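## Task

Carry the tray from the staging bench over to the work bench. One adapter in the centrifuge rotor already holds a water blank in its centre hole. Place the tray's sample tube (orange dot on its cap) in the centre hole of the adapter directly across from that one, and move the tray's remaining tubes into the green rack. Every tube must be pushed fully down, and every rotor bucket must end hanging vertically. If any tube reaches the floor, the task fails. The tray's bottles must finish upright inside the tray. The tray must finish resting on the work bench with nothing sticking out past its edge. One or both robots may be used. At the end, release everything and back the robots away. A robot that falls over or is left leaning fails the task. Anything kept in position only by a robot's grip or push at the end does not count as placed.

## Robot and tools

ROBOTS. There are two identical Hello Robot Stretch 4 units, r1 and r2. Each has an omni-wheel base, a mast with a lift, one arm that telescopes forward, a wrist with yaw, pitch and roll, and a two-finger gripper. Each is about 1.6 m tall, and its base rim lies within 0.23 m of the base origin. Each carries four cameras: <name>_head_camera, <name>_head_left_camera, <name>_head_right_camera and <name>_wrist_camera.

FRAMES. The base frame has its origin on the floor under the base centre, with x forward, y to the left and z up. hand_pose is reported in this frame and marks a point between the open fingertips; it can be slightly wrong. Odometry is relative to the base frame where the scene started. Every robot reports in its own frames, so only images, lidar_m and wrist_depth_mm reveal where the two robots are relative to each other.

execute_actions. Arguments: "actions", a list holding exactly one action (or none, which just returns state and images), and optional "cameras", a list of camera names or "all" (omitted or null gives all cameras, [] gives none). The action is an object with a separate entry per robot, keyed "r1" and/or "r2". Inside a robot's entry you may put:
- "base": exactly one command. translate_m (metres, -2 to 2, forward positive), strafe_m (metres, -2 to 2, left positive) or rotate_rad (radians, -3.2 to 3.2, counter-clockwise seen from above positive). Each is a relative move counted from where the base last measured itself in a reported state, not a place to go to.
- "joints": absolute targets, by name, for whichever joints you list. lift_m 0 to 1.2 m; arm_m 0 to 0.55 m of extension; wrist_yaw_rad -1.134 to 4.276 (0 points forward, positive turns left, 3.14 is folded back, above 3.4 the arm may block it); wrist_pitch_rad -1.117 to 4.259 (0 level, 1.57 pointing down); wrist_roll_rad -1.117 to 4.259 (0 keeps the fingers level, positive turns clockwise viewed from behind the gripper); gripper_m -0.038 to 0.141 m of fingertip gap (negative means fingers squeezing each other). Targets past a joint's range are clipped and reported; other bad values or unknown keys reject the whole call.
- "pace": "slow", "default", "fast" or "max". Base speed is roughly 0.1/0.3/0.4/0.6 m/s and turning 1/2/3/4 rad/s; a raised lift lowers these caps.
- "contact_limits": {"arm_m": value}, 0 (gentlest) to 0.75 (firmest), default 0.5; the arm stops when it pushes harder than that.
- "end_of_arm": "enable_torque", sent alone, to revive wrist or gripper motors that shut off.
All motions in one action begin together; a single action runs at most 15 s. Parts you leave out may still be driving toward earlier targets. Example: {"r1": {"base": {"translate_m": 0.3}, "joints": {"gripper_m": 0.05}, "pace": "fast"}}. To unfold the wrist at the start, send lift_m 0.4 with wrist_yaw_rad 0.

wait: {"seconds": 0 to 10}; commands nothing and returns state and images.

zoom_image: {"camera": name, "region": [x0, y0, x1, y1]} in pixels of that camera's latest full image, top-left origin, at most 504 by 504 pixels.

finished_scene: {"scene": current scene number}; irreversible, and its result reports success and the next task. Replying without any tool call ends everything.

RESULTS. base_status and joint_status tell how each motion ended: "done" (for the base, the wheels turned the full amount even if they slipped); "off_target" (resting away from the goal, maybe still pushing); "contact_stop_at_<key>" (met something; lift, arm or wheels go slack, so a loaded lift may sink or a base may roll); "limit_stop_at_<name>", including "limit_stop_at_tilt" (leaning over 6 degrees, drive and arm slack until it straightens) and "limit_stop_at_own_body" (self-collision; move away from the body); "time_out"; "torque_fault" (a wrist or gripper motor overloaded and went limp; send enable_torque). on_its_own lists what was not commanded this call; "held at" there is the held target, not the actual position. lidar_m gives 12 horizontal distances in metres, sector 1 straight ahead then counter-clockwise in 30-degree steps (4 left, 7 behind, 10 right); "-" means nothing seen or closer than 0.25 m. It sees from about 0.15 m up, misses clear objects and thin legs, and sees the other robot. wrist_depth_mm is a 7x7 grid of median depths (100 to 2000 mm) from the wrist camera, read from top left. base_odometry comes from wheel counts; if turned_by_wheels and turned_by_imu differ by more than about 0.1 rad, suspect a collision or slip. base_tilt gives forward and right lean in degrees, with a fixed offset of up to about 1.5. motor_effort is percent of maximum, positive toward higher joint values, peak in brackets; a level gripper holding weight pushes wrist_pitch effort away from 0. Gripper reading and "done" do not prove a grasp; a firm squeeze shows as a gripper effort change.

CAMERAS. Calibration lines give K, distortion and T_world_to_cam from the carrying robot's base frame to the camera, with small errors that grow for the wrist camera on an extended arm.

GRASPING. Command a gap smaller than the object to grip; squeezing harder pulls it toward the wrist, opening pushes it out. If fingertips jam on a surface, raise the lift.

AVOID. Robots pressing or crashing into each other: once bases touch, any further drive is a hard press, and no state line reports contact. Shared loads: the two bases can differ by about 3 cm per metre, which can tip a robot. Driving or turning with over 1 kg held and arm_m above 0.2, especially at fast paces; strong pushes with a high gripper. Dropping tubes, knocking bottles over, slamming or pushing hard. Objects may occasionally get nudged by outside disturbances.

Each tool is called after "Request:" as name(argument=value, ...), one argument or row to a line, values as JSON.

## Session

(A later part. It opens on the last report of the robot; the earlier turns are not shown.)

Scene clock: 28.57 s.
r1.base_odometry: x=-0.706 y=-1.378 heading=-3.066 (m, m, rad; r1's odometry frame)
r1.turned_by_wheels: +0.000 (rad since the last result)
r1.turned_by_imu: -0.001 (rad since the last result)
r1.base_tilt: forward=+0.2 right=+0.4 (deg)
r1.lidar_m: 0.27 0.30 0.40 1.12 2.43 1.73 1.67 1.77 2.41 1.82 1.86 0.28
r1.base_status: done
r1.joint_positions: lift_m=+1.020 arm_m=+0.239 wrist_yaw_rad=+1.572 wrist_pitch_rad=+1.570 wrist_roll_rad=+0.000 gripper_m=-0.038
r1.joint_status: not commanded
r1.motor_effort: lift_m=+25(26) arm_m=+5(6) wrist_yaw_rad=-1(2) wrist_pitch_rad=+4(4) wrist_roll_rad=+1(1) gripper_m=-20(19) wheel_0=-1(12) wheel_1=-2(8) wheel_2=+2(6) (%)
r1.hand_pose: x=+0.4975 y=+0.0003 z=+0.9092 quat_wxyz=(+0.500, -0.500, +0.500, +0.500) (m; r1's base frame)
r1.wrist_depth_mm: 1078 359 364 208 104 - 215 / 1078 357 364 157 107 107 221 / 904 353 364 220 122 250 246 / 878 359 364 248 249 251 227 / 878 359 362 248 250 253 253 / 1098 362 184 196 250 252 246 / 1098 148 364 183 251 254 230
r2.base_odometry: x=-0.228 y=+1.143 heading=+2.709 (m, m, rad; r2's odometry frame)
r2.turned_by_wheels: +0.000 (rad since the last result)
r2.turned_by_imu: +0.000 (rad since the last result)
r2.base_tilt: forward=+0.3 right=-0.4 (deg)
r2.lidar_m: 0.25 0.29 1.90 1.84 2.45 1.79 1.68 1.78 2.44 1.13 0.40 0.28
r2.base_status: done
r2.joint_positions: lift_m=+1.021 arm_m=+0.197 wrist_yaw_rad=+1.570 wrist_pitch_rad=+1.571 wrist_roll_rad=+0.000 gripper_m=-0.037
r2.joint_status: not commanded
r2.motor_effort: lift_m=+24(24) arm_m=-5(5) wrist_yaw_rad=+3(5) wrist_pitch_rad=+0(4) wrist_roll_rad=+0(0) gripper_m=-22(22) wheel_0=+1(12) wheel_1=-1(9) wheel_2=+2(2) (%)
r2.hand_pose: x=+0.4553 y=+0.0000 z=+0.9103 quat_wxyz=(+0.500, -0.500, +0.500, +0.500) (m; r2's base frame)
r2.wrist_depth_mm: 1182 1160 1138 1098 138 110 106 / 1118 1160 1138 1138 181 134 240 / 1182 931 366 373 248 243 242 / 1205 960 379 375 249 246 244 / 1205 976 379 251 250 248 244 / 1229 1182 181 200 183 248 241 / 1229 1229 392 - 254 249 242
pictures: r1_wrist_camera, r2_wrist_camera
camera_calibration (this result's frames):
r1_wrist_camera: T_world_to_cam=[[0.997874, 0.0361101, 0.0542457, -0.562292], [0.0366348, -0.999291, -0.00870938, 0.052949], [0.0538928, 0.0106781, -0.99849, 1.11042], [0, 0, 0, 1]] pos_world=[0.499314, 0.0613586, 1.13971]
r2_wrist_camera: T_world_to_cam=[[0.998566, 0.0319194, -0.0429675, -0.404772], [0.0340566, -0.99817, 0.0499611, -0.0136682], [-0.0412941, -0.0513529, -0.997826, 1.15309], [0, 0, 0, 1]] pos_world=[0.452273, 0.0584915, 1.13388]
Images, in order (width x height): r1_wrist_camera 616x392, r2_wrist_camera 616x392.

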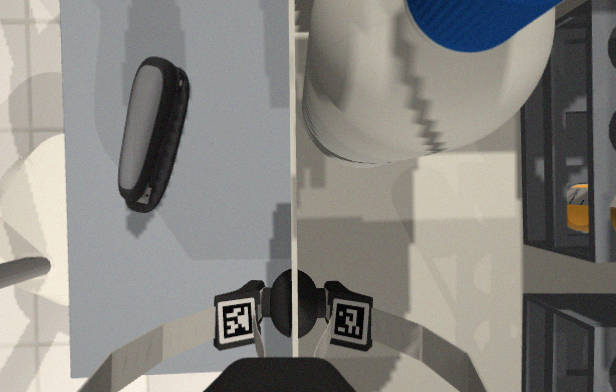

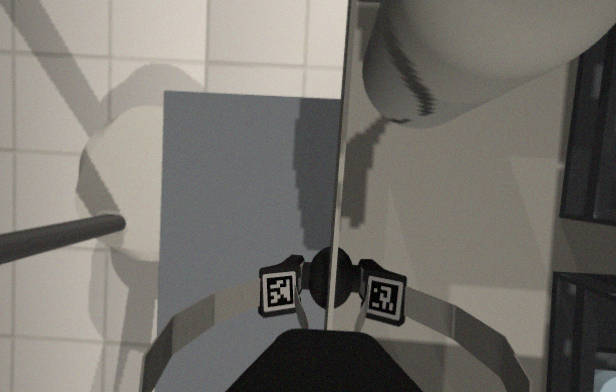

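Request:
execute_actions(
  actions=[
    {"r1":{"base":{"rotate_rad":0.006},"pace":"slow"},"r2":{"base":{"rotate_rad":-0.004},"joints":{"arm_m":0.204},"pace":"slow"}},
  ],
  cameras=[],
)

Request:
execute_actions(
  actions=[
    {"r1":{"base":{"strafe_m":-1.2}},"r2":{"base":{"strafe_m":1.2}}},
  ],
  cameras=["r1_wrist_camera","r2_wrist_camera","r1_head_right_camera"],
)

Scene clock: 30.90 s.
r1.base_odometry: x=-0.706 y=-1.378 heading=-3.060 (m, m, rad; r1's odometry frame)
r1.turned_by_wheels: +0.006 (rad since the last result)
r1.turned_by_imu: +0.005 (rad since the last result)
r1.base_tilt: forward=+0.2 right=+0.4 (deg)
r1.lidar_m: 0.28 0.29 0.41 1.13 2.42 1.74 1.67 1.78 2.43 1.80 1.85 0.30
r1.base_status: done
r1.joint_positions: lift_m=+1.020 arm_m=+0.239 wrist_yaw_rad=+1.572 wrist_pitch_rad=+1.571 wrist_roll_rad=+0.000 gripper_m=-0.038
r1.joint_status: not commanded
r1.motor_effort: lift_m=+25(25) arm_m=+5(5) wrist_yaw_rad=-1(2) wrist_pitch_rad=+2(6) wrist_roll_rad=+1(1) gripper_m=-21(16) wheel_0=+0(7) wheel_1=-1(2) wheel_2=+3(4) (%)
r1.hand_pose: x=+0.4975 y=+0.0001 z=+0.9092 quat_wxyz=(+0.500, -0.500, +0.500, +0.500) (m; r1's base frame)
r1.wrist_depth_mm: 1118 359 359 117 104 - 216 / 1098 357 362 134 107 108 221 / 904 353 364 246 120 250 235 / 878 362 362 248 249 250 223 / 878 359 364 249 250 251 248 / 1078 359 184 199 250 252 248 / 1098 151 362 250 251 253 225
r2.base_odometry: x=-0.228 y=+1.143 heading=+2.705 (m, m, rad; r2's odometry frame)
r2.turned_by_wheels: -0.003 (rad since the last result)
r2.turned_by_imu: -0.003 (rad since the last result)
r2.base_tilt: forward=+0.3 right=-0.5 (deg)
r2.lidar_m: 0.25 0.29 1.92 1.84 2.45 1.81 1.68 1.75 2.43 1.12 0.39 0.27
r2.base_status: done
r2.joint_positions: lift_m=+1.021 arm_m=+0.203 wrist_yaw_rad=+1.570 wrist_pitch_rad=+1.571 wrist_roll_rad=+0.000 gripper_m=-0.037
r2.joint_status: all done
r2.motor_effort: lift_m=+24(24) arm_m=+5(6) wrist_yaw_rad=+3(3) wrist_pitch_rad=-2(3) wrist_roll_rad=+0(0) gripper_m=-23(24) wheel_0=+1(1) wheel_1=+1(2) wheel_2=+4(4) (%)
r2.hand_pose: x=+0.4615 y=-0.0002 z=+0.9103 quat_wxyz=(+0.500, -0.500, +0.500, +0.500) (m; r2's base frame)
r2.wrist_depth_mm: 1182 1138 1138 1118 135 109 106 / 1160 1138 1160 1138 176 132 240 / 1205 946 370 368 246 244 241 / 1160 931 373 370 248 246 243 / 1205 976 382 251 248 247 244 / 1229 1205 181 206 182 248 241 / 1229 1229 384 - 251 249 242
pictures: none
No camera images: the call's "cameras" was empty. Leave "cameras" out to get every camera's image.

Scene clock: 36.23 s.
r1.base_odometry: x=-0.804 y=-0.182 heading=-3.060 (m, m, rad; r1's odometry frame)
r1.turned_by_wheels: +0.000 (rad since the last result)
r1.turned_by_imu: +0.000 (rad since the last result)
r1.base_tilt: forward=+0.2 right=+0.3 (deg)
r1.lidar_m: 0.48 0.49 1.11 1.15 2.38 1.77 1.69 1.76 2.43 1.11 0.65 0.54
r1.base_status: done
r1.joint_positions: lift_m=+1.020 arm_m=+0.239 wrist_yaw_rad=+1.572 wrist_pitch_rad=+1.570 wrist_roll_rad=+0.000 gripper_m=-0.038
r1.joint_status: not commanded
r1.motor_effort: lift_m=+25(25) arm_m=+5(4) wrist_yaw_rad=-1(1) wrist_pitch_rad=+2(4) wrist_roll_rad=+1(1) gripper_m=-17(20) wheel_0=-1(10) wheel_1=+0(10) wheel_2=+1(0) (%)
r1.hand_pose: x=+0.4975 y=+0.0002 z=+0.9092 quat_wxyz=(+0.500, -0.500, +0.500, +0.500) (m; r1's base frame)
r1.wrist_depth_mm: 1098 1118 1098 117 104 - 216 / 1098 1098 1098 134 107 107 220 / 1078 1098 1098 245 120 249 234 / 866 891 1118 248 249 250 223 / 878 891 1098 249 250 252 247 / 1078 1098 184 199 251 252 249 / 1098 151 1118 250 252 254 225
r2.base_odometry: x=-0.735 y=+0.056 heading=+2.705 (m, m, rad; r2's odometry frame)
r2.turned_by_wheels: +0.000 (rad since the last result)
r2.turned_by_imu: +0.000 (rad since the last result)
r2.base_tilt: forward=+0.4 right=-0.5 (deg)
r2.lidar_m: 0.42 0.50 0.64 1.11 2.45 1.79 1.68 1.77 2.42 1.11 1.08 0.51
r2.base_status: done
r2.joint_positions: lift_m=+1.021 arm_m=+0.203 wrist_yaw_rad=+1.571 wrist_pitch_rad=+1.571 wrist_roll_rad=+0.000 gripper_m=-0.037
r2.joint_status: not commanded
r2.motor_effort: lift_m=+23(24) arm_m=+5(5) wrist_yaw_rad=+3(3) wrist_pitch_rad=-1(1) wrist_roll_rad=+0(0) gripper_m=-22(24) wheel_0=+1(6) wheel_1=-1(8) wheel_2=+1(3) (%)
r2.hand_pose: x=+0.4615 y=-0.0001 z=+0.9103 quat_wxyz=(+0.500, -0.500, +0.500, +0.500) (m; r2's base frame)
r2.wrist_depth_mm: 1138 1160 1138 1098 134 109 107 / 1160 1138 1160 1138 174 135 240 / 1205 960 1078 1118 247 244 241 / 1205 960 960 1160 249 246 243 / 1182 991 1205 252 251 247 244 / 1255 1182 182 206 182 248 243 / 1255 1205 1205 - 252 249 242
pictures: r1_head_right_camera, r1_wrist_camera, r2_wrist_camera
camera_calibration (this result's frames):
r1_wrist_camera: T_world_to_cam=[[0.997874, 0.0361507, 0.0542322, -0.562278], [0.0366547, -0.999293, -0.00832674, 0.0524824], [0.0538928, 0.0102969, -0.998494, 1.11043], [0, 0, 0, 1]] pos_world=[0.499315, 0.0613381, 1.13969]
r2_wrist_camera: T_world_to_cam=[[0.998563, 0.032012, -0.0429734, -0.410934], [0.034157, -0.998158, 0.0501434, -0.0141368], [-0.041289, -0.0515392, -0.997817, 1.15337], [0, 0, 0, 1]] pos_world=[0.458448, 0.0584881, 1.13391]
Images, in order (width x height): r1_head_right_camera 420x672, r1_wrist_camera 616x392, r2_wrist_camera 616x392.

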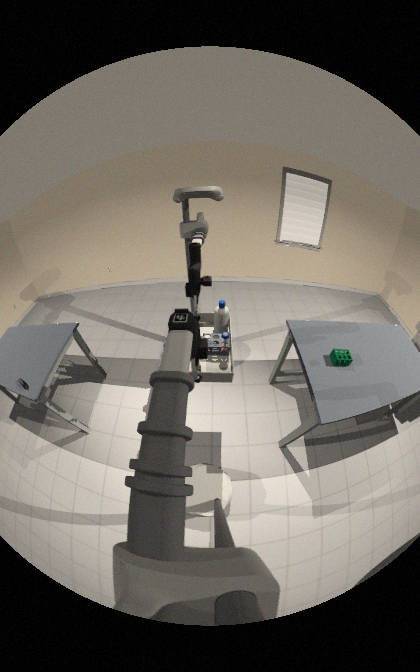

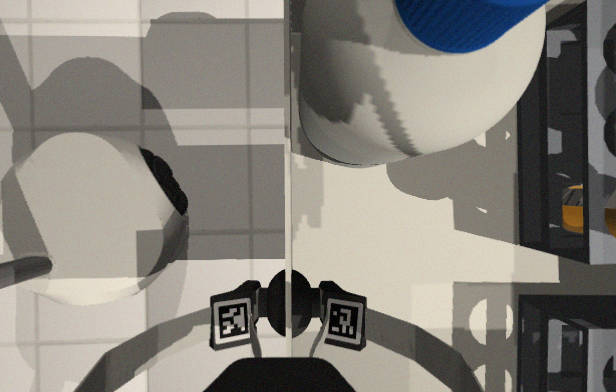

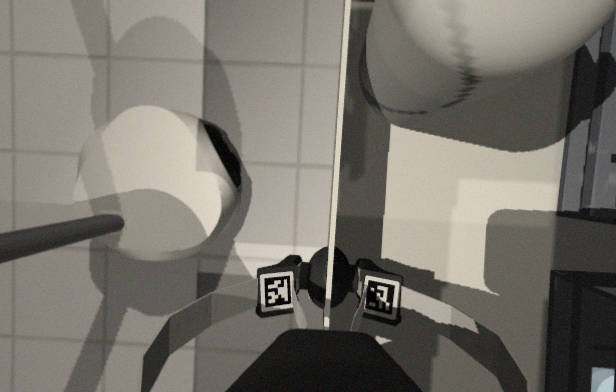

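Request:
execute_actions(
  actions=[
    {"r1":{"base":{"strafe_m":-1.32}},"r2":{"base":{"strafe_m":1.32}}},
  ],
  cameras=["r1_wrist_camera","r1_head_camera"],
)

Scene clock: 42.67 s.
r1.base_odometry: x=-0.912 y=+1.134 heading=-3.060 (m, m, rad; r1's odometry frame)
r1.turned_by_wheels: +0.000 (rad since the last result)
r1.turned_by_imu: -0.001 (rad since the last result)
r1.base_tilt: forward=+0.1 right=+0.4 (deg)
r1.lidar_m: 0.27 0.28 0.40 2.41 2.41 1.76 1.69 1.76 2.44 1.09 0.40 0.28
r1.base_status: done
r1.joint_positions: lift_m=+1.020 arm_m=+0.239 wrist_yaw_rad=+1.572 wrist_pitch_rad=+1.571 wrist_roll_rad=+0.000 gripper_m=-0.038
r1.joint_status: not commanded
r1.motor_effort: lift_m=+25(25) arm_m=+5(4) wrist_yaw_rad=-2(1) wrist_pitch_rad=+2(4) wrist_roll_rad=+1(0) gripper_m=-12(21) wheel_0=-2(15) wheel_1=+1(6) wheel_2=+1(0) (%)
r1.hand_pose: x=+0.4975 y=+0.0001 z=+0.9092 quat_wxyz=(+0.500, -0.500, +0.500, +0.500) (m; r1's base frame)
r1.wrist_depth_mm: 1078 359 362 113 103 106 213 / 1078 359 362 123 106 108 244 / 931 359 364 188 118 249 246 / 878 362 362 248 249 250 221 / 878 362 362 249 249 252 248 / 1098 362 185 196 252 253 248 / 1098 152 362 181 251 253 250
r2.base_odometry: x=-1.293 y=-1.141 heading=+2.705 (m, m, rad; r2's odometry frame)
r2.turned_by_wheels: +0.000 (rad since the last result)
r2.turned_by_imu: +0.001 (rad since the last result)
r2.base_tilt: forward=+0.3 right=-0.5 (deg)
r2.lidar_m: 0.26 0.28 0.40 1.43 2.44 1.80 1.69 1.77 2.37 2.37 0.40 0.25
r2.base_status: done
r2.joint_positions: lift_m=+1.021 arm_m=+0.203 wrist_yaw_rad=+1.571 wrist_pitch_rad=+1.571 wrist_roll_rad=+0.000 gripper_m=-0.037
r2.joint_status: not commanded
r2.motor_effort: lift_m=+24(23) arm_m=+5(5) wrist_yaw_rad=+2(3) wrist_pitch_rad=-2(2) wrist_roll_rad=+0(1) gripper_m=-22(25) wheel_0=+1(9) wheel_1=-1(10) wheel_2=+1(0) (%)
r2.hand_pose: x=+0.4615 y=-0.0001 z=+0.9103 quat_wxyz=(+0.500, -0.500, +0.500, +0.500) (m; r2's base frame)
r2.wrist_depth_mm: 1182 1138 366 364 131 109 109 / 1182 1160 368 366 175 136 238 / 1182 931 370 368 246 244 242 / 1182 946 377 370 249 246 243 / 1205 976 377 252 249 248 244 / 1205 1205 176 204 181 247 242 / 1229 1205 389 - 253 250 243
pictures: r1_head_camera, r1_wrist_camera
camera_calibration (this result's frames):
r1_wrist_camera: T_world_to_cam=[[0.997873, 0.0361815, 0.0542281, -0.562273], [0.0366792, -0.999293, -0.00821106, 0.0523338], [0.0538927, 0.0101826, -0.998495, 1.11043], [0, 0, 0, 1]] pos_world=[0.499313, 0.0613336, 1.13968]
Images, in order (width x height): r1_head_camera 420x560, r1_wrist_camera 616x392.

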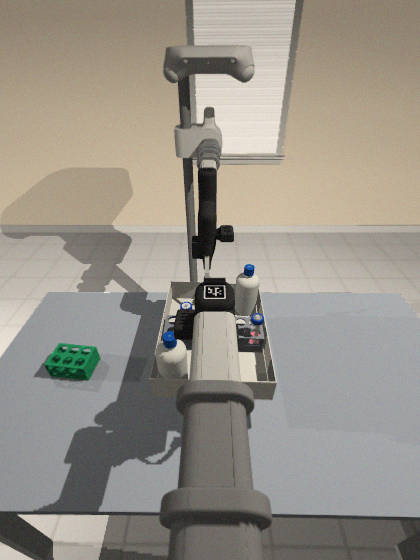

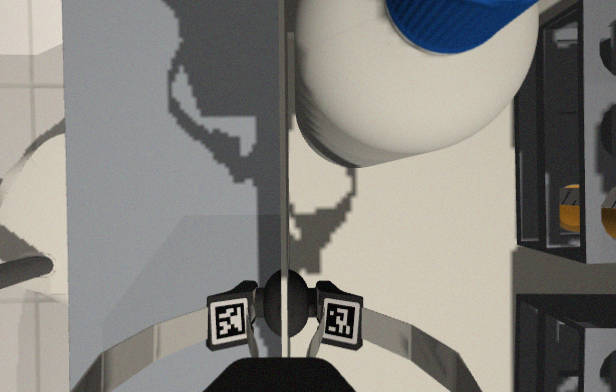

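Request:
execute_actions(
  actions=[
    {"r1":{"joints":{"lift_m":0.909},"pace":"slow"},"r2":{"joints":{"lift_m":0.91},"pace":"slow"}},
  ],
  cameras=[],
)

Request:
execute_actions(
  actions=[
    {"r1":{"joints":{"gripper_m":0.06}},"r2":{"joints":{"gripper_m":0.06}}},
  ],
  cameras=[],
)

Request:
execute_actions(
  actions=[
    {"r1":{"joints":{"lift_m":1.1},"pace":"fast"},"r2":{"joints":{"lift_m":1.1},"pace":"fast"}},
  ],
  cameras=["r1_wrist_camera","r2_wrist_camera"],
)

Scene clock: 45.93 s.
r1.base_odometry: x=-0.912 y=+1.134 heading=-3.060 (m, m, rad; r1's odometry frame)
r1.turned_by_wheels: +0.000 (rad since the last result)
r1.turned_by_imu: -0.001 (rad since the last result)
r1.base_tilt: forward=+0.2 right=+0.3 (deg)
r1.lidar_m: 0.27 0.28 0.40 2.42 2.43 1.77 1.68 1.77 2.45 1.12 0.42 0.31
r1.base_status: not commanded
r1.joint_positions: lift_m=+0.909 arm_m=+0.239 wrist_yaw_rad=+1.572 wrist_pitch_rad=+1.571 wrist_roll_rad=+0.000 gripper_m=-0.038
r1.joint_status: all done
r1.motor_effort: lift_m=+19(25) arm_m=+4(4) wrist_yaw_rad=-1(1) wrist_pitch_rad=+2(2) wrist_roll_rad=+1(2) gripper_m=-25(21) wheel_0=-2(2) wheel_1=+1(1) wheel_2=+1(1) (%)
r1.hand_pose: x=+0.4975 y=+0.0001 z=+0.7987 quat_wxyz=(+0.500, -0.500, +0.500, +0.500) (m; r1's base frame)
r1.wrist_depth_mm: 251 251 252 113 103 106 214 / 250 251 254 123 106 108 245 / 250 252 254 189 118 250 247 / 251 252 252 248 249 251 222 / 250 253 255 249 251 252 247 / 251 252 185 196 250 253 249 / 251 152 253 181 252 253 250
r2.base_odometry: x=-1.293 y=-1.141 heading=+2.705 (m, m, rad; r2's odometry frame)
r2.turned_by_wheels: +0.000 (rad since the last result)
r2.turned_by_imu: +0.001 (rad since the last result)
r2.base_tilt: forward=+0.4 right=-0.4 (deg)
r2.lidar_m: 0.25 0.29 0.40 1.43 2.48 1.74 1.70 1.76 2.43 2.40 0.39 0.28
r2.base_status: not commanded
r2.joint_positions: lift_m=+0.910 arm_m=+0.203 wrist_yaw_rad=+1.571 wrist_pitch_rad=+1.571 wrist_roll_rad=+0.000 gripper_m=-0.037
r2.joint_status: all done
r2.motor_effort: lift_m=+18(22) arm_m=+5(5) wrist_yaw_rad=+3(3) wrist_pitch_rad=+0(2) wrist_roll_rad=-1(0) gripper_m=-22(22) wheel_0=+1(1) wheel_1=-1(1) wheel_2=+1(1) (%)
r2.hand_pose: x=+0.4615 y=-0.0001 z=+0.7997 quat_wxyz=(+0.500, -0.500, +0.500, +0.500) (m; r2's base frame)
r2.wrist_depth_mm: 1060 258 255 251 131 109 109 / 1060 260 258 253 174 136 239 / 1060 264 260 256 247 243 242 / 854 266 263 258 249 246 241 / 1098 270 265 251 249 248 244 / 1078 273 177 203 180 248 240 / 1118 276 270 - 253 248 243
pictures: none
No camera images: the call's "cameras" was empty. Leave "cameras" out to get every camera's image.

Scene clock: 47.60 s.
r1.base_odometry: x=-0.912 y=+1.134 heading=-3.060 (m, m, rad; r1's odometry frame)
r1.turned_by_wheels: +0.000 (rad since the last result)
r1.turned_by_imu: -0.001 (rad since the last result)
r1.base_tilt: forward=+0.2 right=+0.4 (deg)
r1.lidar_m: 0.26 0.29 0.41 2.42 2.42 1.76 1.69 1.75 2.45 1.11 0.40 0.30
r1.base_status: not commanded
r1.joint_positions: lift_m=+0.909 arm_m=+0.239 wrist_yaw_rad=+1.571 wrist_pitch_rad=+1.571 wrist_roll_rad=+0.000 gripper_m=+0.060
r1.joint_status: all done
r1.motor_effort: lift_m=+19(19) arm_m=+5(5) wrist_yaw_rad=-1(1) wrist_pitch_rad=+2(2) wrist_roll_rad=+1(1) gripper_m=+2(18) wheel_0=-2(2) wheel_1=+1(1) wheel_2=+1(1) (%)
r1.hand_pose: x=+0.4975 y=+0.0001 z=+0.7987 quat_wxyz=(+0.500, -0.500, +0.500, +0.500) (m; r1's base frame)
r1.wrist_depth_mm: 252 253 255 121 112 118 217 / 252 253 255 129 115 119 230 / 252 253 255 185 128 258 246 / 251 254 255 256 257 258 230 / 252 253 257 254 257 258 249 / 253 254 200 256 204 259 232 / 253 254 256 182 257 258 232
r2.base_odometry: x=-1.293 y=-1.141 heading=+2.705 (m, m, rad; r2's odometry frame)
r2.turned_by_wheels: +0.000 (rad since the last result)
r2.turned_by_imu: +0.001 (rad since the last result)
r2.base_tilt: forward=+0.3 right=-0.4 (deg)
r2.lidar_m: 0.26 0.29 0.37 1.41 2.48 1.73 1.68 1.76 2.41 2.40 0.39 0.28
r2.base_status: not commanded
r2.joint_positions: lift_m=+0.910 arm_m=+0.203 wrist_yaw_rad=+1.571 wrist_pitch_rad=+1.571 wrist_roll_rad=+0.000 gripper_m=+0.060
r2.joint_status: all done
r2.motor_effort: lift_m=+18(18) arm_m=+5(5) wrist_yaw_rad=+3(2) wrist_pitch_rad=-1(1) wrist_roll_rad=-1(0) gripper_m=-2(24) wheel_0=+1(1) wheel_1=-1(1) wheel_2=+1(1) (%)
r2.hand_pose: x=+0.4615 y=-0.0001 z=+0.7997 quat_wxyz=(+0.500, -0.500, +0.500, +0.500) (m; r2's base frame)
r2.wrist_depth_mm: 1042 259 257 254 126 112 112 / 1060 263 258 256 170 130 241 / 1060 265 260 258 253 249 244 / 854 268 264 260 254 252 246 / 798 270 265 263 256 254 251 / 1118 273 268 263 213 256 248 / 1118 277 273 - 263 259 232
pictures: none
No camera images: the call's "cameras" was empty. Leave "cameras" out to get every camera's image.

Scene clock: 49.13 s.
r1.base_odometry: x=-0.912 y=+1.134 heading=-3.060 (m, m, rad; r1's odometry frame)
r1.turned_by_wheels: +0.000 (rad since the last result)
r1.turned_by_imu: +0.000 (rad since the last result)
r1.base_tilt: forward=+0.2 right=+0.4 (deg)
r1.lidar_m: 0.28 0.29 0.41 2.42 2.41 1.74 1.69 1.78 2.43 1.11 0.39 0.30
r1.base_status: not commanded
r1.joint_positions: lift_m=+1.100 arm_m=+0.239 wrist_yaw_rad=+1.571 wrist_pitch_rad=+1.571 wrist_roll_rad=+0.000 gripper_m=+0.060
r1.joint_status: all done
r1.motor_effort: lift_m=+23(23) arm_m=+4(5) wrist_yaw_rad=-1(1) wrist_pitch_rad=+1(2) wrist_roll_rad=+2(1) gripper_m=-3(4) wheel_0=-2(2) wheel_1=+1(1) wheel_2=+1(1) (%)
r1.hand_pose: x=+0.4975 y=+0.0001 z=+0.9895 quat_wxyz=(+0.500, -0.500, +0.500, +0.500) (m; r1's base frame)
r1.wrist_depth_mm: 1138 442 445 445 449 452 459 / 1160 439 445 445 449 452 455 / 1160 436 442 312 427 392 452 / 976 442 442 445 449 389 455 / 960 439 442 445 449 452 455 / 1160 442 200 445 204 424 445 / 1160 442 442 449 430 392 418
r2.base_odometry: x=-1.293 y=-1.141 heading=+2.705 (m, m, rad; r2's odometry frame)
r2.turned_by_wheels: +0.000 (rad since the last result)
r2.turned_by_imu: +0.001 (rad since the last result)
r2.base_tilt: forward=+0.4 right=-0.5 (deg)
r2.lidar_m: 0.25 0.29 0.38 1.40 2.48 1.74 1.69 1.76 2.43 2.39 0.39 0.28
r2.base_status: not commanded
r2.joint_positions: lift_m=+1.100 arm_m=+0.203 wrist_yaw_rad=+1.571 wrist_pitch_rad=+1.571 wrist_roll_rad=+0.000 gripper_m=+0.060
r2.joint_status: all done
r2.motor_effort: lift_m=+21(23) arm_m=+5(4) wrist_yaw_rad=+2(2) wrist_pitch_rad=-1(1) wrist_roll_rad=+0(0) gripper_m=-5(2) wheel_0=+1(0) wheel_1=-1(1) wheel_2=+1(1) (%)
r2.hand_pose: x=+0.4615 y=-0.0001 z=+0.9895 quat_wxyz=(+0.500, -0.500, +0.500, +0.500) (m; r2's base frame)
r2.wrist_depth_mm: 1255 1205 449 442 433 427 427 / 1281 1255 445 445 298 387 373 / 1255 1042 455 452 439 407 427 / 1255 1042 462 459 445 433 436 / 1308 1308 466 459 445 410 407 / 1308 1308 462 459 213 389 427 / 1336 1281 473 - 421 389 427
pictures: r1_wrist_camera, r2_wrist_camera
camera_calibration (this result's frames):
r1_wrist_camera: T_world_to_cam=[[0.997876, 0.036102, 0.0542222, -0.566617], [0.0365906, -0.999298, -0.00804524, 0.0528172], [0.0538937, 0.0100122, -0.998496, 1.19055], [0, 0, 0, 1]] pos_world=[0.499318, 0.0613161, 1.21991]
r2_wrist_camera: T_world_to_cam=[[0.99856, 0.0320913, -0.0429802, -0.407524], [0.0342453, -0.998144, 0.0503545, -0.0184125], [-0.0412845, -0.0517539, -0.997806, 1.23241], [0, 0, 0, 1]] pos_world=[0.458447, 0.0584817, 1.21312]
Images, in order (width x height): r1_wrist_camera 616x392, r2_wrist_camera 616x392.

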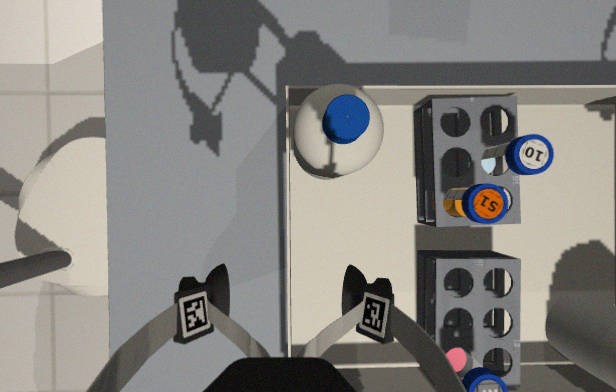

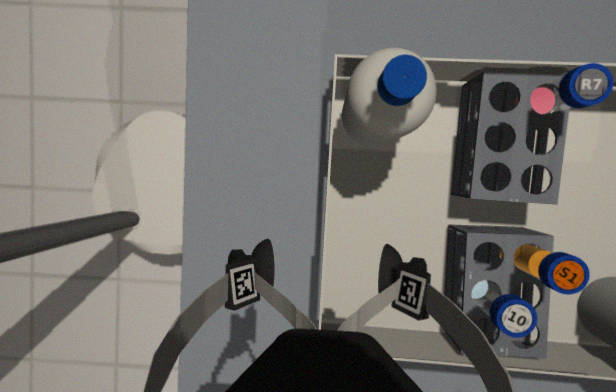

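Request:
execute_actions(
  actions=[
    {"r1":{"base":{"strafe_m":0.053},"joints":{"arm_m":0.402}},"r2":{"base":{"strafe_m":-0.06},"joints":{"arm_m":0.1},"pace":"fast"}},
  ],
  cameras=["r1_wrist_camera"],
)

Scene clock: 52.27 s.
r1.base_odometry: x=-0.908 y=+1.081 heading=-3.060 (m, m, rad; r1's odometry frame)
r1.turned_by_wheels: +0.000 (rad since the last result)
r1.turned_by_imu: -0.001 (rad since the last result)
r1.base_tilt: forward=+0.2 right=+0.4 (deg)
r1.lidar_m: 0.28 0.30 0.40 2.36 2.39 1.78 1.69 1.77 2.44 1.08 0.41 0.29
r1.base_status: done
r1.joint_positions: lift_m=+1.100 arm_m=+0.401 wrist_yaw_rad=+1.571 wrist_pitch_rad=+1.571 wrist_roll_rad=+0.000 gripper_m=+0.060
r1.joint_status: all done
r1.motor_effort: lift_m=+22(22) arm_m=+7(6) wrist_yaw_rad=+0(1) wrist_pitch_rad=+1(2) wrist_roll_rad=+1(2) gripper_m=-5(1) wheel_0=+1(9) wheel_1=+0(7) wheel_2=+0(0) (%)
r1.hand_pose: x=+0.6592 y=+0.0000 z=+0.9895 quat_wxyz=(+0.500, -0.500, +0.500, +0.500) (m; r1's base frame)
r1.wrist_depth_mm: 433 436 445 442 449 452 459 / 436 436 442 445 445 452 455 / 433 439 442 445 449 452 455 / 433 297 439 415 445 449 459 / 436 430 439 387 449 452 459 / 436 433 200 413 203 452 459 / 436 430 442 384 436 410 459
r2.base_odometry: x=-1.268 y=-1.086 heading=+2.705 (m, m, rad; r2's odometry frame)
r2.turned_by_wheels: +0.000 (rad since the last result)
r2.turned_by_imu: +0.001 (rad since the last result)
r2.base_tilt: forward=+0.4 right=-0.3 (deg)
r2.lidar_m: 0.26 0.27 0.42 1.41 2.48 1.75 1.71 1.78 2.42 2.34 0.42 0.27
r2.base_status: done
r2.joint_positions: lift_m=+1.100 arm_m=+0.101 wrist_yaw_rad=+1.571 wrist_pitch_rad=+1.571 wrist_roll_rad=+0.000 gripper_m=+0.060
r2.joint_status: all done
r2.motor_effort: lift_m=+21(21) arm_m=-6(7) wrist_yaw_rad=+2(3) wrist_pitch_rad=-1(2) wrist_roll_rad=-1(1) gripper_m=-3(1) wheel_0=-3(7) wheel_1=+0(7) wheel_2=+0(0) (%)
r2.hand_pose: x=+0.3593 y=-0.0001 z=+0.9895 quat_wxyz=(+0.500, -0.500, +0.500, +0.500) (m; r2's base frame)
r2.wrist_depth_mm: 1229 1229 1205 439 436 301 294 / 1281 1255 1205 445 436 399 421 / 1255 1229 1008 452 442 436 430 / 1281 1042 991 452 449 439 427 / 640 1255 1060 462 445 442 407 / 1308 1281 1229 459 213 413 421 / 1308 1336 1229 - 459 455 449
pictures: r1_wrist_camera
camera_calibration (this result's frames):
r1_wrist_camera: T_world_to_cam=[[0.997882, 0.0359472, 0.0542177, -0.72792], [0.0364287, -0.999305, -0.00791872, 0.0468332], [0.0538954, 0.00987703, -0.998498, 1.18184], [0, 0, 0, 1]] pos_world=[0.660977, 0.0612943, 1.2199]
Images, in order (width x height): r1_wrist_camera 616x392.

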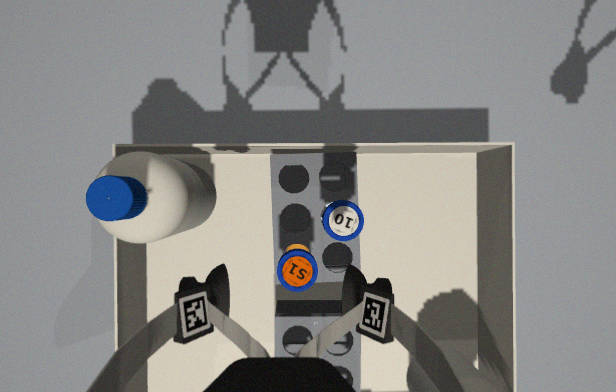

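Request:
execute_actions(
  actions=[
    {"r1":{"joints":{"arm_m":0.408,"lift_m":0.992,"wrist_roll_rad":0.3,"gripper_m":0.055}}},
  ],
  cameras=["r1_wrist_camera","r2_head_camera"],
)

Scene clock: 54.87 s.
r1.base_odometry: x=-0.908 y=+1.081 heading=-3.060 (m, m, rad; r1's odometry frame)
r1.turned_by_wheels: +0.000 (rad since the last result)
r1.turned_by_imu: -0.001 (rad since the last result)
r1.base_tilt: forward=+0.2 right=+0.4 (deg)
r1.lidar_m: 0.27 0.26 0.42 2.35 2.41 1.75 1.69 1.75 2.42 1.12 0.42 0.29
r1.base_status: not commanded
r1.joint_positions: lift_m=+0.992 arm_m=+0.407 wrist_yaw_rad=+1.571 wrist_pitch_rad=+1.571 wrist_roll_rad=+0.300 gripper_m=+0.055
r1.joint_status: all done
r1.motor_effort: lift_m=+16(20) arm_m=+6(6) wrist_yaw_rad=-1(0) wrist_pitch_rad=+1(1) wrist_roll_rad=+1(7) gripper_m=-2(4) wheel_0=+1(1) wheel_1=-1(1) wheel_2=+0(0) (%)
r1.hand_pose: x=+0.6652 y=+0.0000 z=+0.8820 quat_wxyz=(+0.569, -0.420, +0.569, +0.420) (m; r1's base frame)
r1.wrist_depth_mm: 330 334 336 340 342 343 347 / 330 334 336 338 340 324 347 / 330 334 322 281 340 343 327 / 265 319 334 278 342 342 309 / 193 253 334 278 340 345 317 / 193 332 198 217 204 345 336 / 290 303 334 279 281 325 278
r2.base_odometry: x=-1.268 y=-1.086 heading=+2.705 (m, m, rad; r2's odometry frame)
r2.turned_by_wheels: +0.000 (rad since the last result)
r2.turned_by_imu: +0.001 (rad since the last result)
r2.base_tilt: forward=+0.2 right=-0.4 (deg)
r2.lidar_m: 0.25 0.29 0.41 1.42 2.46 1.76 1.69 1.75 2.40 2.35 0.39 0.26
r2.base_status: not commanded
r2.joint_positions: lift_m=+1.100 arm_m=+0.101 wrist_yaw_rad=+1.571 wrist_pitch_rad=+1.571 wrist_roll_rad=+0.000 gripper_m=+0.060
r2.joint_status: not commanded
r2.motor_effort: lift_m=+21(21) arm_m=-6(6) wrist_yaw_rad=+2(2) wrist_pitch_rad=-1(1) wrist_roll_rad=+0(1) gripper_m=-2(3) wheel_0=-2(2) wheel_1=+0(0) wheel_2=+0(0) (%)
r2.hand_pose: x=+0.3593 y=-0.0001 z=+0.9895 quat_wxyz=(+0.500, -0.500, +0.500, +0.500) (m; r2's base frame)
r2.wrist_depth_mm: 1255 1205 1229 445 436 303 294 / 1281 1255 1205 442 436 397 421 / 1255 1255 1008 445 442 433 433 / 1255 1042 1025 455 445 442 427 / 634 1308 1042 455 449 442 410 / 1308 1308 1229 462 213 413 421 / 1336 1308 1281 - 455 452 449
pictures: r1_wrist_camera, r2_head_camera
camera_calibration (this result's frames):
r1_wrist_camera: T_world_to_cam=[[0.96396, -0.260463, 0.0542263, -0.705519], [-0.260423, -0.965462, -0.00792007, 0.243217], [0.0544163, -0.00648716, -0.998497, 1.07385], [0, 0, 0, 1]] pos_world=[0.684996, 0.0580214, 1.11242]
Images, in order (width x height): r1_wrist_camera 616x392, r2_head_camera 420x560.

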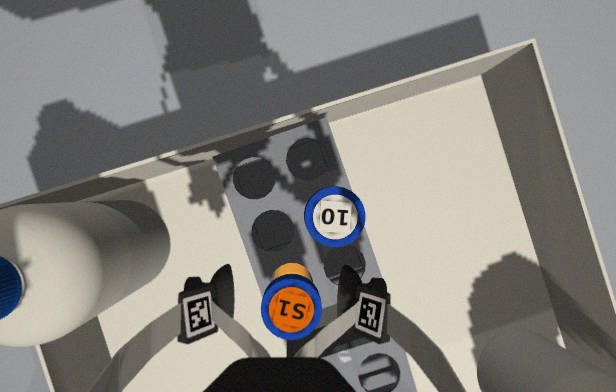

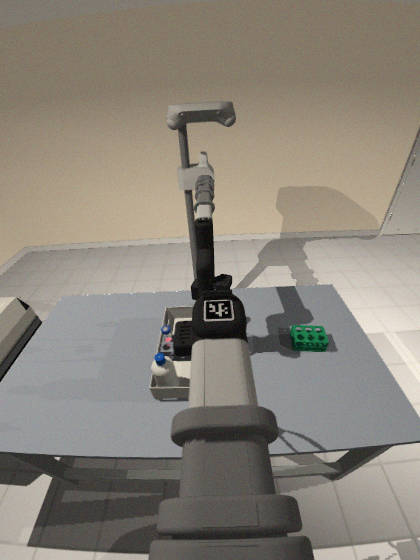

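Request:
execute_actions(
  actions=[
    {"r1":{"base":{"strafe_m":-0.006},"joints":{"arm_m":0.41,"lift_m":0.99,"gripper_m":0.043}}},
  ],
  cameras=[],
)

Request:
execute_actions(
  actions=[
    {"r1":{"joints":{"gripper_m":0.008}}},
  ],
  cameras=["r1_wrist_camera"],
)

Request:
execute_actions(
  actions=[
    {"r1":{"joints":{"lift_m":1.17}}},
  ],
  cameras=["r1_wrist_camera","r1_head_right_camera"],
)

Scene clock: 57.43 s.
r1.base_odometry: x=-0.908 y=+1.087 heading=-3.060 (m, m, rad; r1's odometry frame)
r1.turned_by_wheels: +0.000 (rad since the last result)
r1.turned_by_imu: -0.001 (rad since the last result)
r1.base_tilt: forward=+0.2 right=+0.4 (deg)
r1.lidar_m: 0.27 0.29 0.40 2.37 2.40 1.75 1.69 1.75 2.42 1.09 0.40 0.29
r1.base_status: done
r1.joint_positions: lift_m=+0.990 arm_m=+0.409 wrist_yaw_rad=+1.571 wrist_pitch_rad=+1.571 wrist_roll_rad=+0.300 gripper_m=+0.043
r1.joint_status: all done
r1.motor_effort: lift_m=+16(16) arm_m=+6(7) wrist_yaw_rad=+0(1) wrist_pitch_rad=+1(1) wrist_roll_rad=+1(1) gripper_m=-3(2) wheel_0=-2(9) wheel_1=+0(5) wheel_2=+0(1) (%)
r1.hand_pose: x=+0.6672 y=+0.0000 z=+0.8800 quat_wxyz=(+0.569, -0.420, +0.569, +0.420) (m; r1's base frame)
r1.wrist_depth_mm: 325 330 332 338 342 342 343 / 329 330 336 336 338 319 347 / 329 330 297 285 336 340 345 / 226 317 330 274 336 342 297 / 191 263 334 276 338 342 314 / 195 330 197 215 338 342 329 / 290 315 332 278 279 315 270
r2.base_odometry: x=-1.268 y=-1.086 heading=+2.705 (m, m, rad; r2's odometry frame)
r2.turned_by_wheels: +0.000 (rad since the last result)
r2.turned_by_imu: +0.001 (rad since the last result)
r2.base_tilt: forward=+0.5 right=-0.4 (deg)
r2.lidar_m: 0.25 0.28 0.39 1.41 2.47 1.75 1.69 1.76 2.42 2.33 0.39 0.26
r2.base_status: not commanded
r2.joint_positions: lift_m=+1.100 arm_m=+0.101 wrist_yaw_rad=+1.571 wrist_pitch_rad=+1.571 wrist_roll_rad=+0.000 gripper_m=+0.060
r2.joint_status: not commanded
r2.motor_effort: lift_m=+21(21) arm_m=-6(6) wrist_yaw_rad=+2(1) wrist_pitch_rad=-2(1) wrist_roll_rad=+0(1) gripper_m=-3(4) wheel_0=-2(2) wheel_1=+0(0) wheel_2=+0(0) (%)
r2.hand_pose: x=+0.3593 y=-0.0001 z=+0.9895 quat_wxyz=(+0.500, -0.500, +0.500, +0.500) (m; r2's base frame)
r2.wrist_depth_mm: 1255 1229 1205 439 436 303 293 / 1229 1255 1205 445 439 397 418 / 1255 1255 1025 449 439 436 430 / 1255 1042 1025 459 445 442 430 / 634 1281 1060 462 445 442 410 / 1308 1281 1255 455 213 413 421 / 1308 1308 1281 - 459 452 449
pictures: none
No camera images: the call's "cameras" was empty. Leave "cameras" out to get every camera's image.

Scene clock: 58.57 s.
r1.base_odometry: x=-0.908 y=+1.087 heading=-3.060 (m, m, rad; r1's odometry frame)
r1.turned_by_wheels: +0.000 (rad since the last result)
r1.turned_by_imu: +0.000 (rad since the last result)
r1.base_tilt: forward=+0.2 right=+0.3 (deg)
r1.lidar_m: 0.27 0.27 0.40 2.36 2.41 1.76 1.69 1.77 2.45 1.10 0.40 0.28
r1.base_status: not commanded
r1.joint_positions: lift_m=+0.990 arm_m=+0.409 wrist_yaw_rad=+1.571 wrist_pitch_rad=+1.571 wrist_roll_rad=+0.300 gripper_m=+0.008
r1.joint_status: all done
r1.motor_effort: lift_m=+16(16) arm_m=+6(6) wrist_yaw_rad=+0(1) wrist_pitch_rad=+1(1) wrist_roll_rad=+1(2) gripper_m=-11(13) wheel_0=-2(2) wheel_1=+0(0) wheel_2=+0(0) (%)
r1.hand_pose: x=+0.6672 y=+0.0000 z=+0.8800 quat_wxyz=(+0.569, -0.420, +0.569, +0.420) (m; r1's base frame)
r1.wrist_depth_mm: 330 332 332 336 340 342 345 / 329 330 334 336 336 319 345 / 329 330 297 286 338 340 345 / 225 319 330 274 340 342 298 / 191 262 330 276 338 342 315 / 195 330 201 208 338 343 329 / 294 159 332 277 279 306 270
r2.base_odometry: x=-1.268 y=-1.086 heading=+2.705 (m, m, rad; r2's odometry frame)
r2.turned_by_wheels: +0.000 (rad since the last result)
r2.turned_by_imu: +0.000 (rad since the last result)
r2.base_tilt: forward=+0.4 right=-0.4 (deg)
r2.lidar_m: 0.26 0.26 0.42 1.43 2.47 1.76 1.71 1.76 2.40 2.32 0.39 0.26
r2.base_status: not commanded
r2.joint_positions: lift_m=+1.100 arm_m=+0.101 wrist_yaw_rad=+1.571 wrist_pitch_rad=+1.571 wrist_roll_rad=+0.000 gripper_m=+0.060
r2.joint_status: not commanded
r2.motor_effort: lift_m=+21(21) arm_m=-5(6) wrist_yaw_rad=+2(2) wrist_pitch_rad=-1(3) wrist_roll_rad=-1(0) gripper_m=-1(3) wheel_0=-2(2) wheel_1=+0(0) wheel_2=+0(0) (%)
r2.hand_pose: x=+0.3593 y=-0.0001 z=+0.9895 quat_wxyz=(+0.500, -0.500, +0.500, +0.500) (m; r2's base frame)
r2.wrist_depth_mm: 1229 1229 1229 442 430 304 291 / 1229 1255 1255 442 439 394 421 / 1281 1205 1025 449 442 439 433 / 1255 1042 1008 452 452 445 430 / 640 1281 1042 459 452 442 410 / 1281 1281 1255 462 213 413 418 / 1336 1308 1281 - 462 452 445
pictures: r1_wrist_camera
camera_calibration (this result's frames):
r1_wrist_camera: T_world_to_cam=[[0.963935, -0.260552, 0.0542464, -0.707355], [-0.260516, -0.965438, -0.00784584, 0.243691], [0.0544157, -0.00656919, -0.998497, 1.07174], [0, 0, 0, 1]] pos_world=[0.68701, 0.0580068, 1.11041]
Images, in order (width x height): r1_wrist_camera 616x392.

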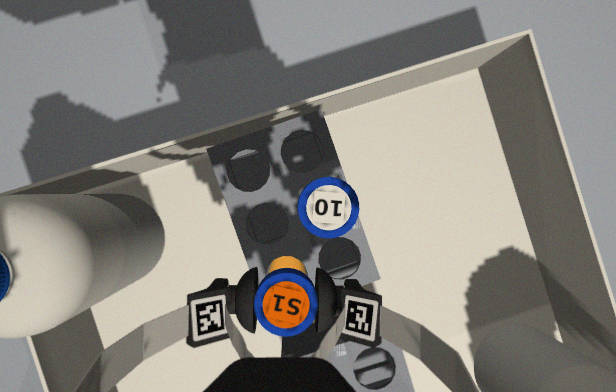

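Scene clock: 60.40 s.
r1.base_odometry: x=-0.908 y=+1.087 heading=-3.060 (m, m, rad; r1's odometry frame)
r1.turned_by_wheels: +0.000 (rad since the last result)
r1.turned_by_imu: -0.001 (rad since the last result)
r1.base_tilt: forward=+0.2 right=+0.4 (deg)
r1.lidar_m: 0.27 0.28 0.41 2.38 2.43 1.76 1.68 1.77 2.44 1.11 0.39 0.29
r1.base_status: not commanded
r1.joint_positions: lift_m=+1.170 arm_m=+0.409 wrist_yaw_rad=+1.571 wrist_pitch_rad=+1.571 wrist_roll_rad=+0.300 gripper_m=+0.008
r1.joint_status: all done
r1.motor_effort: lift_m=+23(23) arm_m=+6(7) wrist_yaw_rad=+0(0) wrist_pitch_rad=+1(1) wrist_roll_rad=+1(1) gripper_m=-14(12) wheel_0=-2(2) wheel_1=+0(0) wheel_2=+1(1) (%)
r1.hand_pose: x=+0.6672 y=+0.0000 z=+1.0594 quat_wxyz=(+0.569, -0.420, +0.569, +0.420) (m; r1's base frame)
r1.wrist_depth_mm: 500 504 512 512 517 521 1281 / 504 504 508 517 517 525 1060 / 500 508 508 512 517 521 1078 / 508 508 504 455 512 525 535 / 500 373 508 469 517 525 530 / 504 508 201 208 430 424 530 / 504 159 500 455 455 366 535
r2.base_odometry: x=-1.268 y=-1.086 heading=+2.705 (m, m, rad; r2's odometry frame)
r2.turned_by_wheels: +0.000 (rad since the last result)
r2.turned_by_imu: +0.001 (rad since the last result)
r2.base_tilt: forward=+0.3 right=-0.4 (deg)
r2.lidar_m: 0.25 0.28 0.40 1.42 2.47 1.73 1.69 1.74 2.44 2.34 0.40 0.25
r2.base_status: not commanded
r2.joint_positions: lift_m=+1.100 arm_m=+0.101 wrist_yaw_rad=+1.571 wrist_pitch_rad=+1.571 wrist_roll_rad=+0.000 gripper_m=+0.060
r2.joint_status: not commanded
r2.motor_effort: lift_m=+21(21) arm_m=-6(6) wrist_yaw_rad=+2(2) wrist_pitch_rad=-1(1) wrist_roll_rad=+0(0) gripper_m=-3(3) wheel_0=-2(2) wheel_1=+0(0) wheel_2=+1(0) (%)
r2.hand_pose: x=+0.3593 y=-0.0001 z=+0.9895 quat_wxyz=(+0.500, -0.500, +0.500, +0.500) (m; r2's base frame)
r2.wrist_depth_mm: 1229 1255 1205 439 433 301 294 / 1229 1255 1229 445 436 394 418 / 1281 1255 1025 449 445 436 436 / 1255 1060 1025 459 449 442 427 / 634 1255 1060 459 445 442 407 / 1308 1336 1229 466 213 410 418 / 1336 1255 1281 - 462 452 445
pictures: r1_head_right_camera, r1_wrist_camera
camera_calibration (this result's frames):
r1_wrist_camera: T_world_to_cam=[[0.963933, -0.260557, 0.0542464, -0.717092], [-0.260522, -0.965436, -0.00784596, 0.245104], [0.0544157, -0.00656936, -0.998497, 1.25092], [0, 0, 0, 1]] pos_world=[0.687014, 0.0580066, 1.28986]
Images, in order (width x height): r1_head_right_camera 420x672, r1_wrist_camera 616x392.

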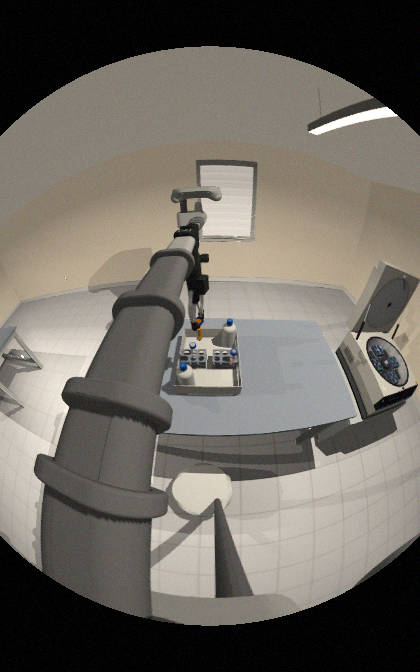

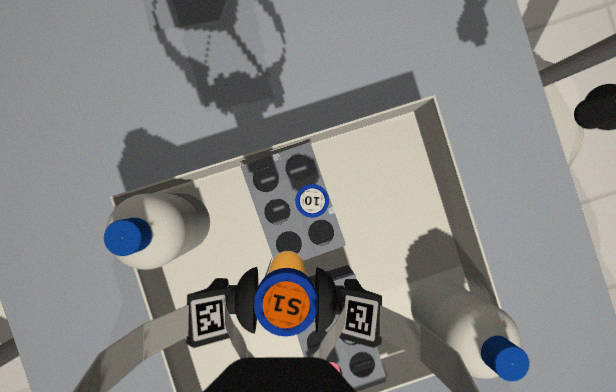

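Request:
execute_actions(
  actions=[
    {"r1":{"base":{"strafe_m":-1.42},"joints":{"arm_m":0.35,"wrist_roll_rad":0}},"r2":{"joints":{"arm_m":0.18},"pace":"slow"}},
  ],
  cameras=["r1_wrist_camera","r2_wrist_camera","r1_head_right_camera"],
)

Scene clock: 68.37 s.
r1.base_odometry: x=-1.024 y=+2.502 heading=-3.060 (m, m, rad; r1's odometry frame)
r1.turned_by_wheels: +0.000 (rad since the last result)
r1.turned_by_imu: -0.002 (rad since the last result)
r1.base_tilt: forward=+0.2 right=+0.4 (deg)
r1.lidar_m: 0.27 0.29 0.38 1.13 2.41 1.76 1.70 1.77 1.50 1.43 0.40 0.27
r1.base_status: done
r1.joint_positions: lift_m=+1.170 arm_m=+0.351 wrist_yaw_rad=+1.571 wrist_pitch_rad=+1.571 wrist_roll_rad=+0.000 gripper_m=+0.008
r1.joint_status: all done
r1.motor_effort: lift_m=+23(23) arm_m=-7(7) wrist_yaw_rad=+0(0) wrist_pitch_rad=+1(1) wrist_roll_rad=-1(4) gripper_m=-16(15) wheel_0=+0(7) wheel_1=+1(8) wheel_2=+1(0) (%)
r1.hand_pose: x=+0.6095 y=+0.0000 z=+1.0594 quat_wxyz=(+0.500, -0.500, +0.500, +0.500) (m; r1's base frame)
r1.wrist_depth_mm: 1205 462 517 525 473 477 379 / 1229 488 525 530 535 480 387 / 1255 521 525 535 539 480 389 / 1025 500 525 517 535 480 392 / 1042 517 530 530 535 477 394 / 1205 466 201 208 469 477 394 / 1229 159 466 477 477 477 384
r2.base_odometry: x=-1.268 y=-1.086 heading=+2.705 (m, m, rad; r2's odometry frame)
r2.turned_by_wheels: +0.000 (rad since the last result)
r2.turned_by_imu: +0.003 (rad since the last result)
r2.base_tilt: forward=+0.2 right=-0.4 (deg)
r2.lidar_m: 0.26 0.28 0.41 1.40 2.50 1.75 1.70 1.74 2.44 2.30 0.37 0.27
r2.base_status: not commanded
r2.joint_positions: lift_m=+1.100 arm_m=+0.179 wrist_yaw_rad=+1.571 wrist_pitch_rad=+1.571 wrist_roll_rad=+0.000 gripper_m=+0.060
r2.joint_status: all done
r2.motor_effort: lift_m=+21(21) arm_m=+6(5) wrist_yaw_rad=+2(1) wrist_pitch_rad=-1(0) wrist_roll_rad=-1(0) gripper_m=-3(4) wheel_0=-2(3) wheel_1=+0(0) wheel_2=+0(0) (%)
r2.hand_pose: x=+0.4373 y=-0.0001 z=+0.9895 quat_wxyz=(+0.500, -0.500, +0.500, +0.500) (m; r2's base frame)
r2.wrist_depth_mm: 1205 1229 442 439 301 370 366 / 1255 1229 452 449 389 424 370 / 1255 1025 455 452 439 433 430 / 1255 1042 455 455 442 439 433 / 1308 1255 459 459 449 415 382 / 1281 1308 459 459 213 399 433 / 1308 1336 473 - 459 452 449
pictures: r1_head_right_camera, r1_wrist_camera, r2_wrist_camera
camera_calibration (this result's frames):
r1_wrist_camera: T_world_to_cam=[[0.997915, 0.0350208, 0.0542132, -0.682145], [0.0354939, -0.99934, -0.0077878, 0.049577], [0.0539046, 0.0096958, -0.998499, 1.25437], [0, 0, 0, 1]] pos_world=[0.611347, 0.0612714, 1.28986]
r2_wrist_camera: T_world_to_cam=[[0.998555, 0.0322554, -0.0429802, -0.383359], [0.0344093, -0.998138, 0.0503544, -0.0176411], [-0.041276, -0.0517606, -0.997806, 1.23141], [0, 0, 0, 1]] pos_world=[0.43424, 0.0584956, 1.21312]
Images, in order (width x height): r1_head_right_camera 420x672, r1_wrist_camera 616x392, r2_wrist_camera 616x392.

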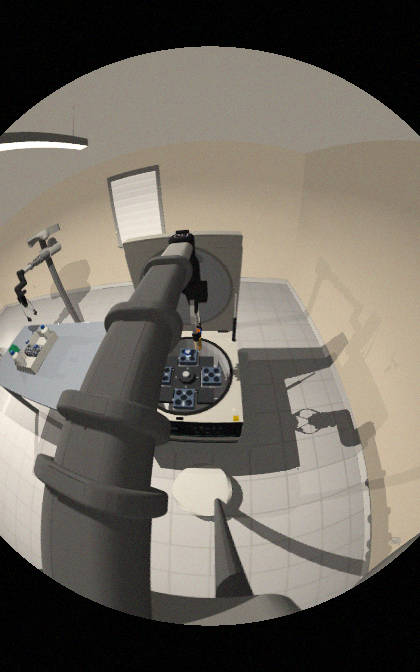

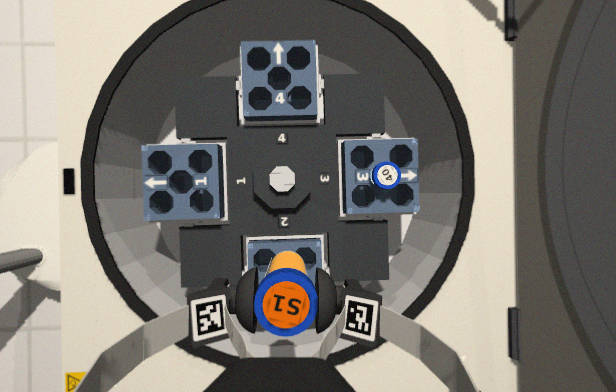

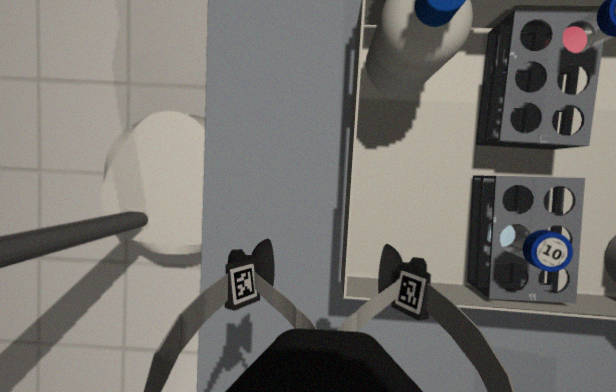

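Request:
execute_actions(
  actions=[
    {"r1":{"base":{"strafe_m":0.074},"joints":{"arm_m":0.212,"lift_m":1.14}},"r2":{"joints":{"arm_m":0.372,"lift_m":1.06}}},
  ],
  cameras=["r1_wrist_camera","r2_wrist_camera"],
)

Request:
zoom_image(
  camera="r1_wrist_camera",
  region=[200, 160, 380, 320],
)

Scene clock: 74.60 s.
r1.base_odometry: x=-1.018 y=+2.428 heading=-3.060 (m, m, rad; r1's odometry frame)
r1.turned_by_wheels: +0.000 (rad since the last result)
r1.turned_by_imu: -0.001 (rad since the last result)
r1.base_tilt: forward=+0.2 right=+0.4 (deg)
r1.lidar_m: 0.28 0.28 0.39 1.13 2.41 1.77 1.68 1.77 1.55 1.49 0.40 0.29
r1.base_status: done
r1.joint_positions: lift_m=+1.140 arm_m=+0.213 wrist_yaw_rad=+1.571 wrist_pitch_rad=+1.571 wrist_roll_rad=+0.000 gripper_m=+0.008
r1.joint_status: all done
r1.motor_effort: lift_m=+16(20) arm_m=-7(7) wrist_yaw_rad=+0(0) wrist_pitch_rad=+1(1) wrist_roll_rad=-1(1) gripper_m=-10(17) wheel_0=+2(10) wheel_1=+0(11) wheel_2=+1(0) (%)
r1.hand_pose: x=+0.4715 y=+0.0000 z=+1.0300 quat_wxyz=(+0.500, -0.500, +0.500, +0.500) (m; r1's base frame)
r1.wrist_depth_mm: 1205 1205 433 439 445 445 449 / 1205 1205 436 477 521 477 455 / 1205 1008 439 508 484 508 455 / 1025 1008 477 504 512 512 484 / 1008 1008 477 504 504 492 488 / 1205 1205 200 208 480 512 473 / 1205 159 442 504 484 508 455
r2.base_odometry: x=-1.268 y=-1.086 heading=+2.705 (m, m, rad; r2's odometry frame)
r2.turned_by_wheels: +0.000 (rad since the last result)
r2.turned_by_imu: +0.002 (rad since the last result)
r2.base_tilt: forward=+0.3 right=-0.3 (deg)
r2.lidar_m: 0.25 0.27 0.43 1.43 2.45 1.76 1.69 1.75 2.45 2.30 0.40 0.26
r2.base_status: not commanded
r2.joint_positions: lift_m=+1.060 arm_m=+0.371 wrist_yaw_rad=+1.571 wrist_pitch_rad=+1.571 wrist_roll_rad=+0.000 gripper_m=+0.060
r2.joint_status: all done
r2.motor_effort: lift_m=+15(20) arm_m=+5(2) wrist_yaw_rad=+2(2) wrist_pitch_rad=-1(1) wrist_roll_rad=+0(0) gripper_m=-3(2) wheel_0=-2(2) wheel_1=+0(0) wheel_2=+1(0) (%)
r2.hand_pose: x=+0.6293 y=-0.0001 z=+0.9500 quat_wxyz=(+0.500, -0.500, +0.500, +0.500) (m; r2's base frame)
r2.wrist_depth_mm: 413 413 300 392 343 392 362 / 427 415 404 399 392 389 368 / 421 418 413 407 397 399 370 / 427 421 413 402 399 402 377 / 430 430 415 351 407 332 279 / 439 433 357 351 213 281 244 / 442 436 430 - 415 413 407
pictures: r1_wrist_camera, r2_wrist_camera
camera_calibration (this result's frames):
r1_wrist_camera: T_world_to_cam=[[0.997914, 0.0350448, 0.0542151, -0.542853], [0.0355209, -0.999338, -0.00784391, 0.0543065], [0.0539044, 0.00975332, -0.998498, 1.2324], [0, 0, 0, 1]] pos_world=[0.47336, 0.0612747, 1.2604]
r2_wrist_camera: T_world_to_cam=[[0.998555, 0.0322661, -0.0429802, -0.576807], [0.03442, -0.998138, 0.0503544, -0.0222631], [-0.0412754, -0.051761, -0.997806, 1.19986], [0, 0, 0, 1]] pos_world=[0.626264, 0.0584956, 1.17356]
Images, in order (width x height): r1_wrist_camera 616x392, r2_wrist_camera 616x392.

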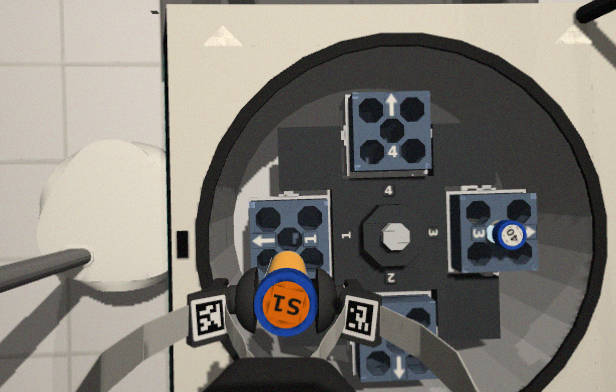

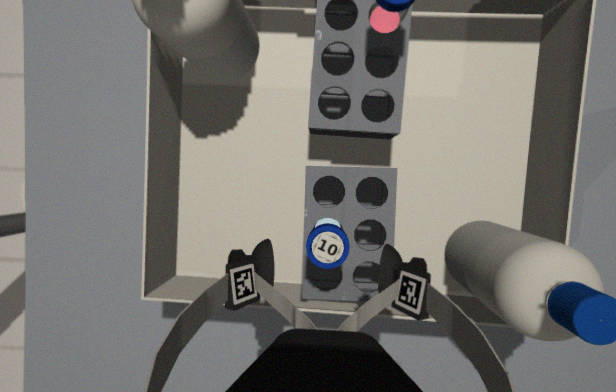

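Region (200, 160, 380, 320) of r1_wrist_camera's 616x392 image, scaled by 2.800.

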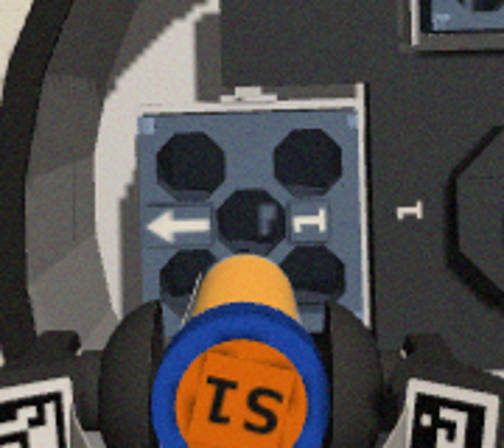

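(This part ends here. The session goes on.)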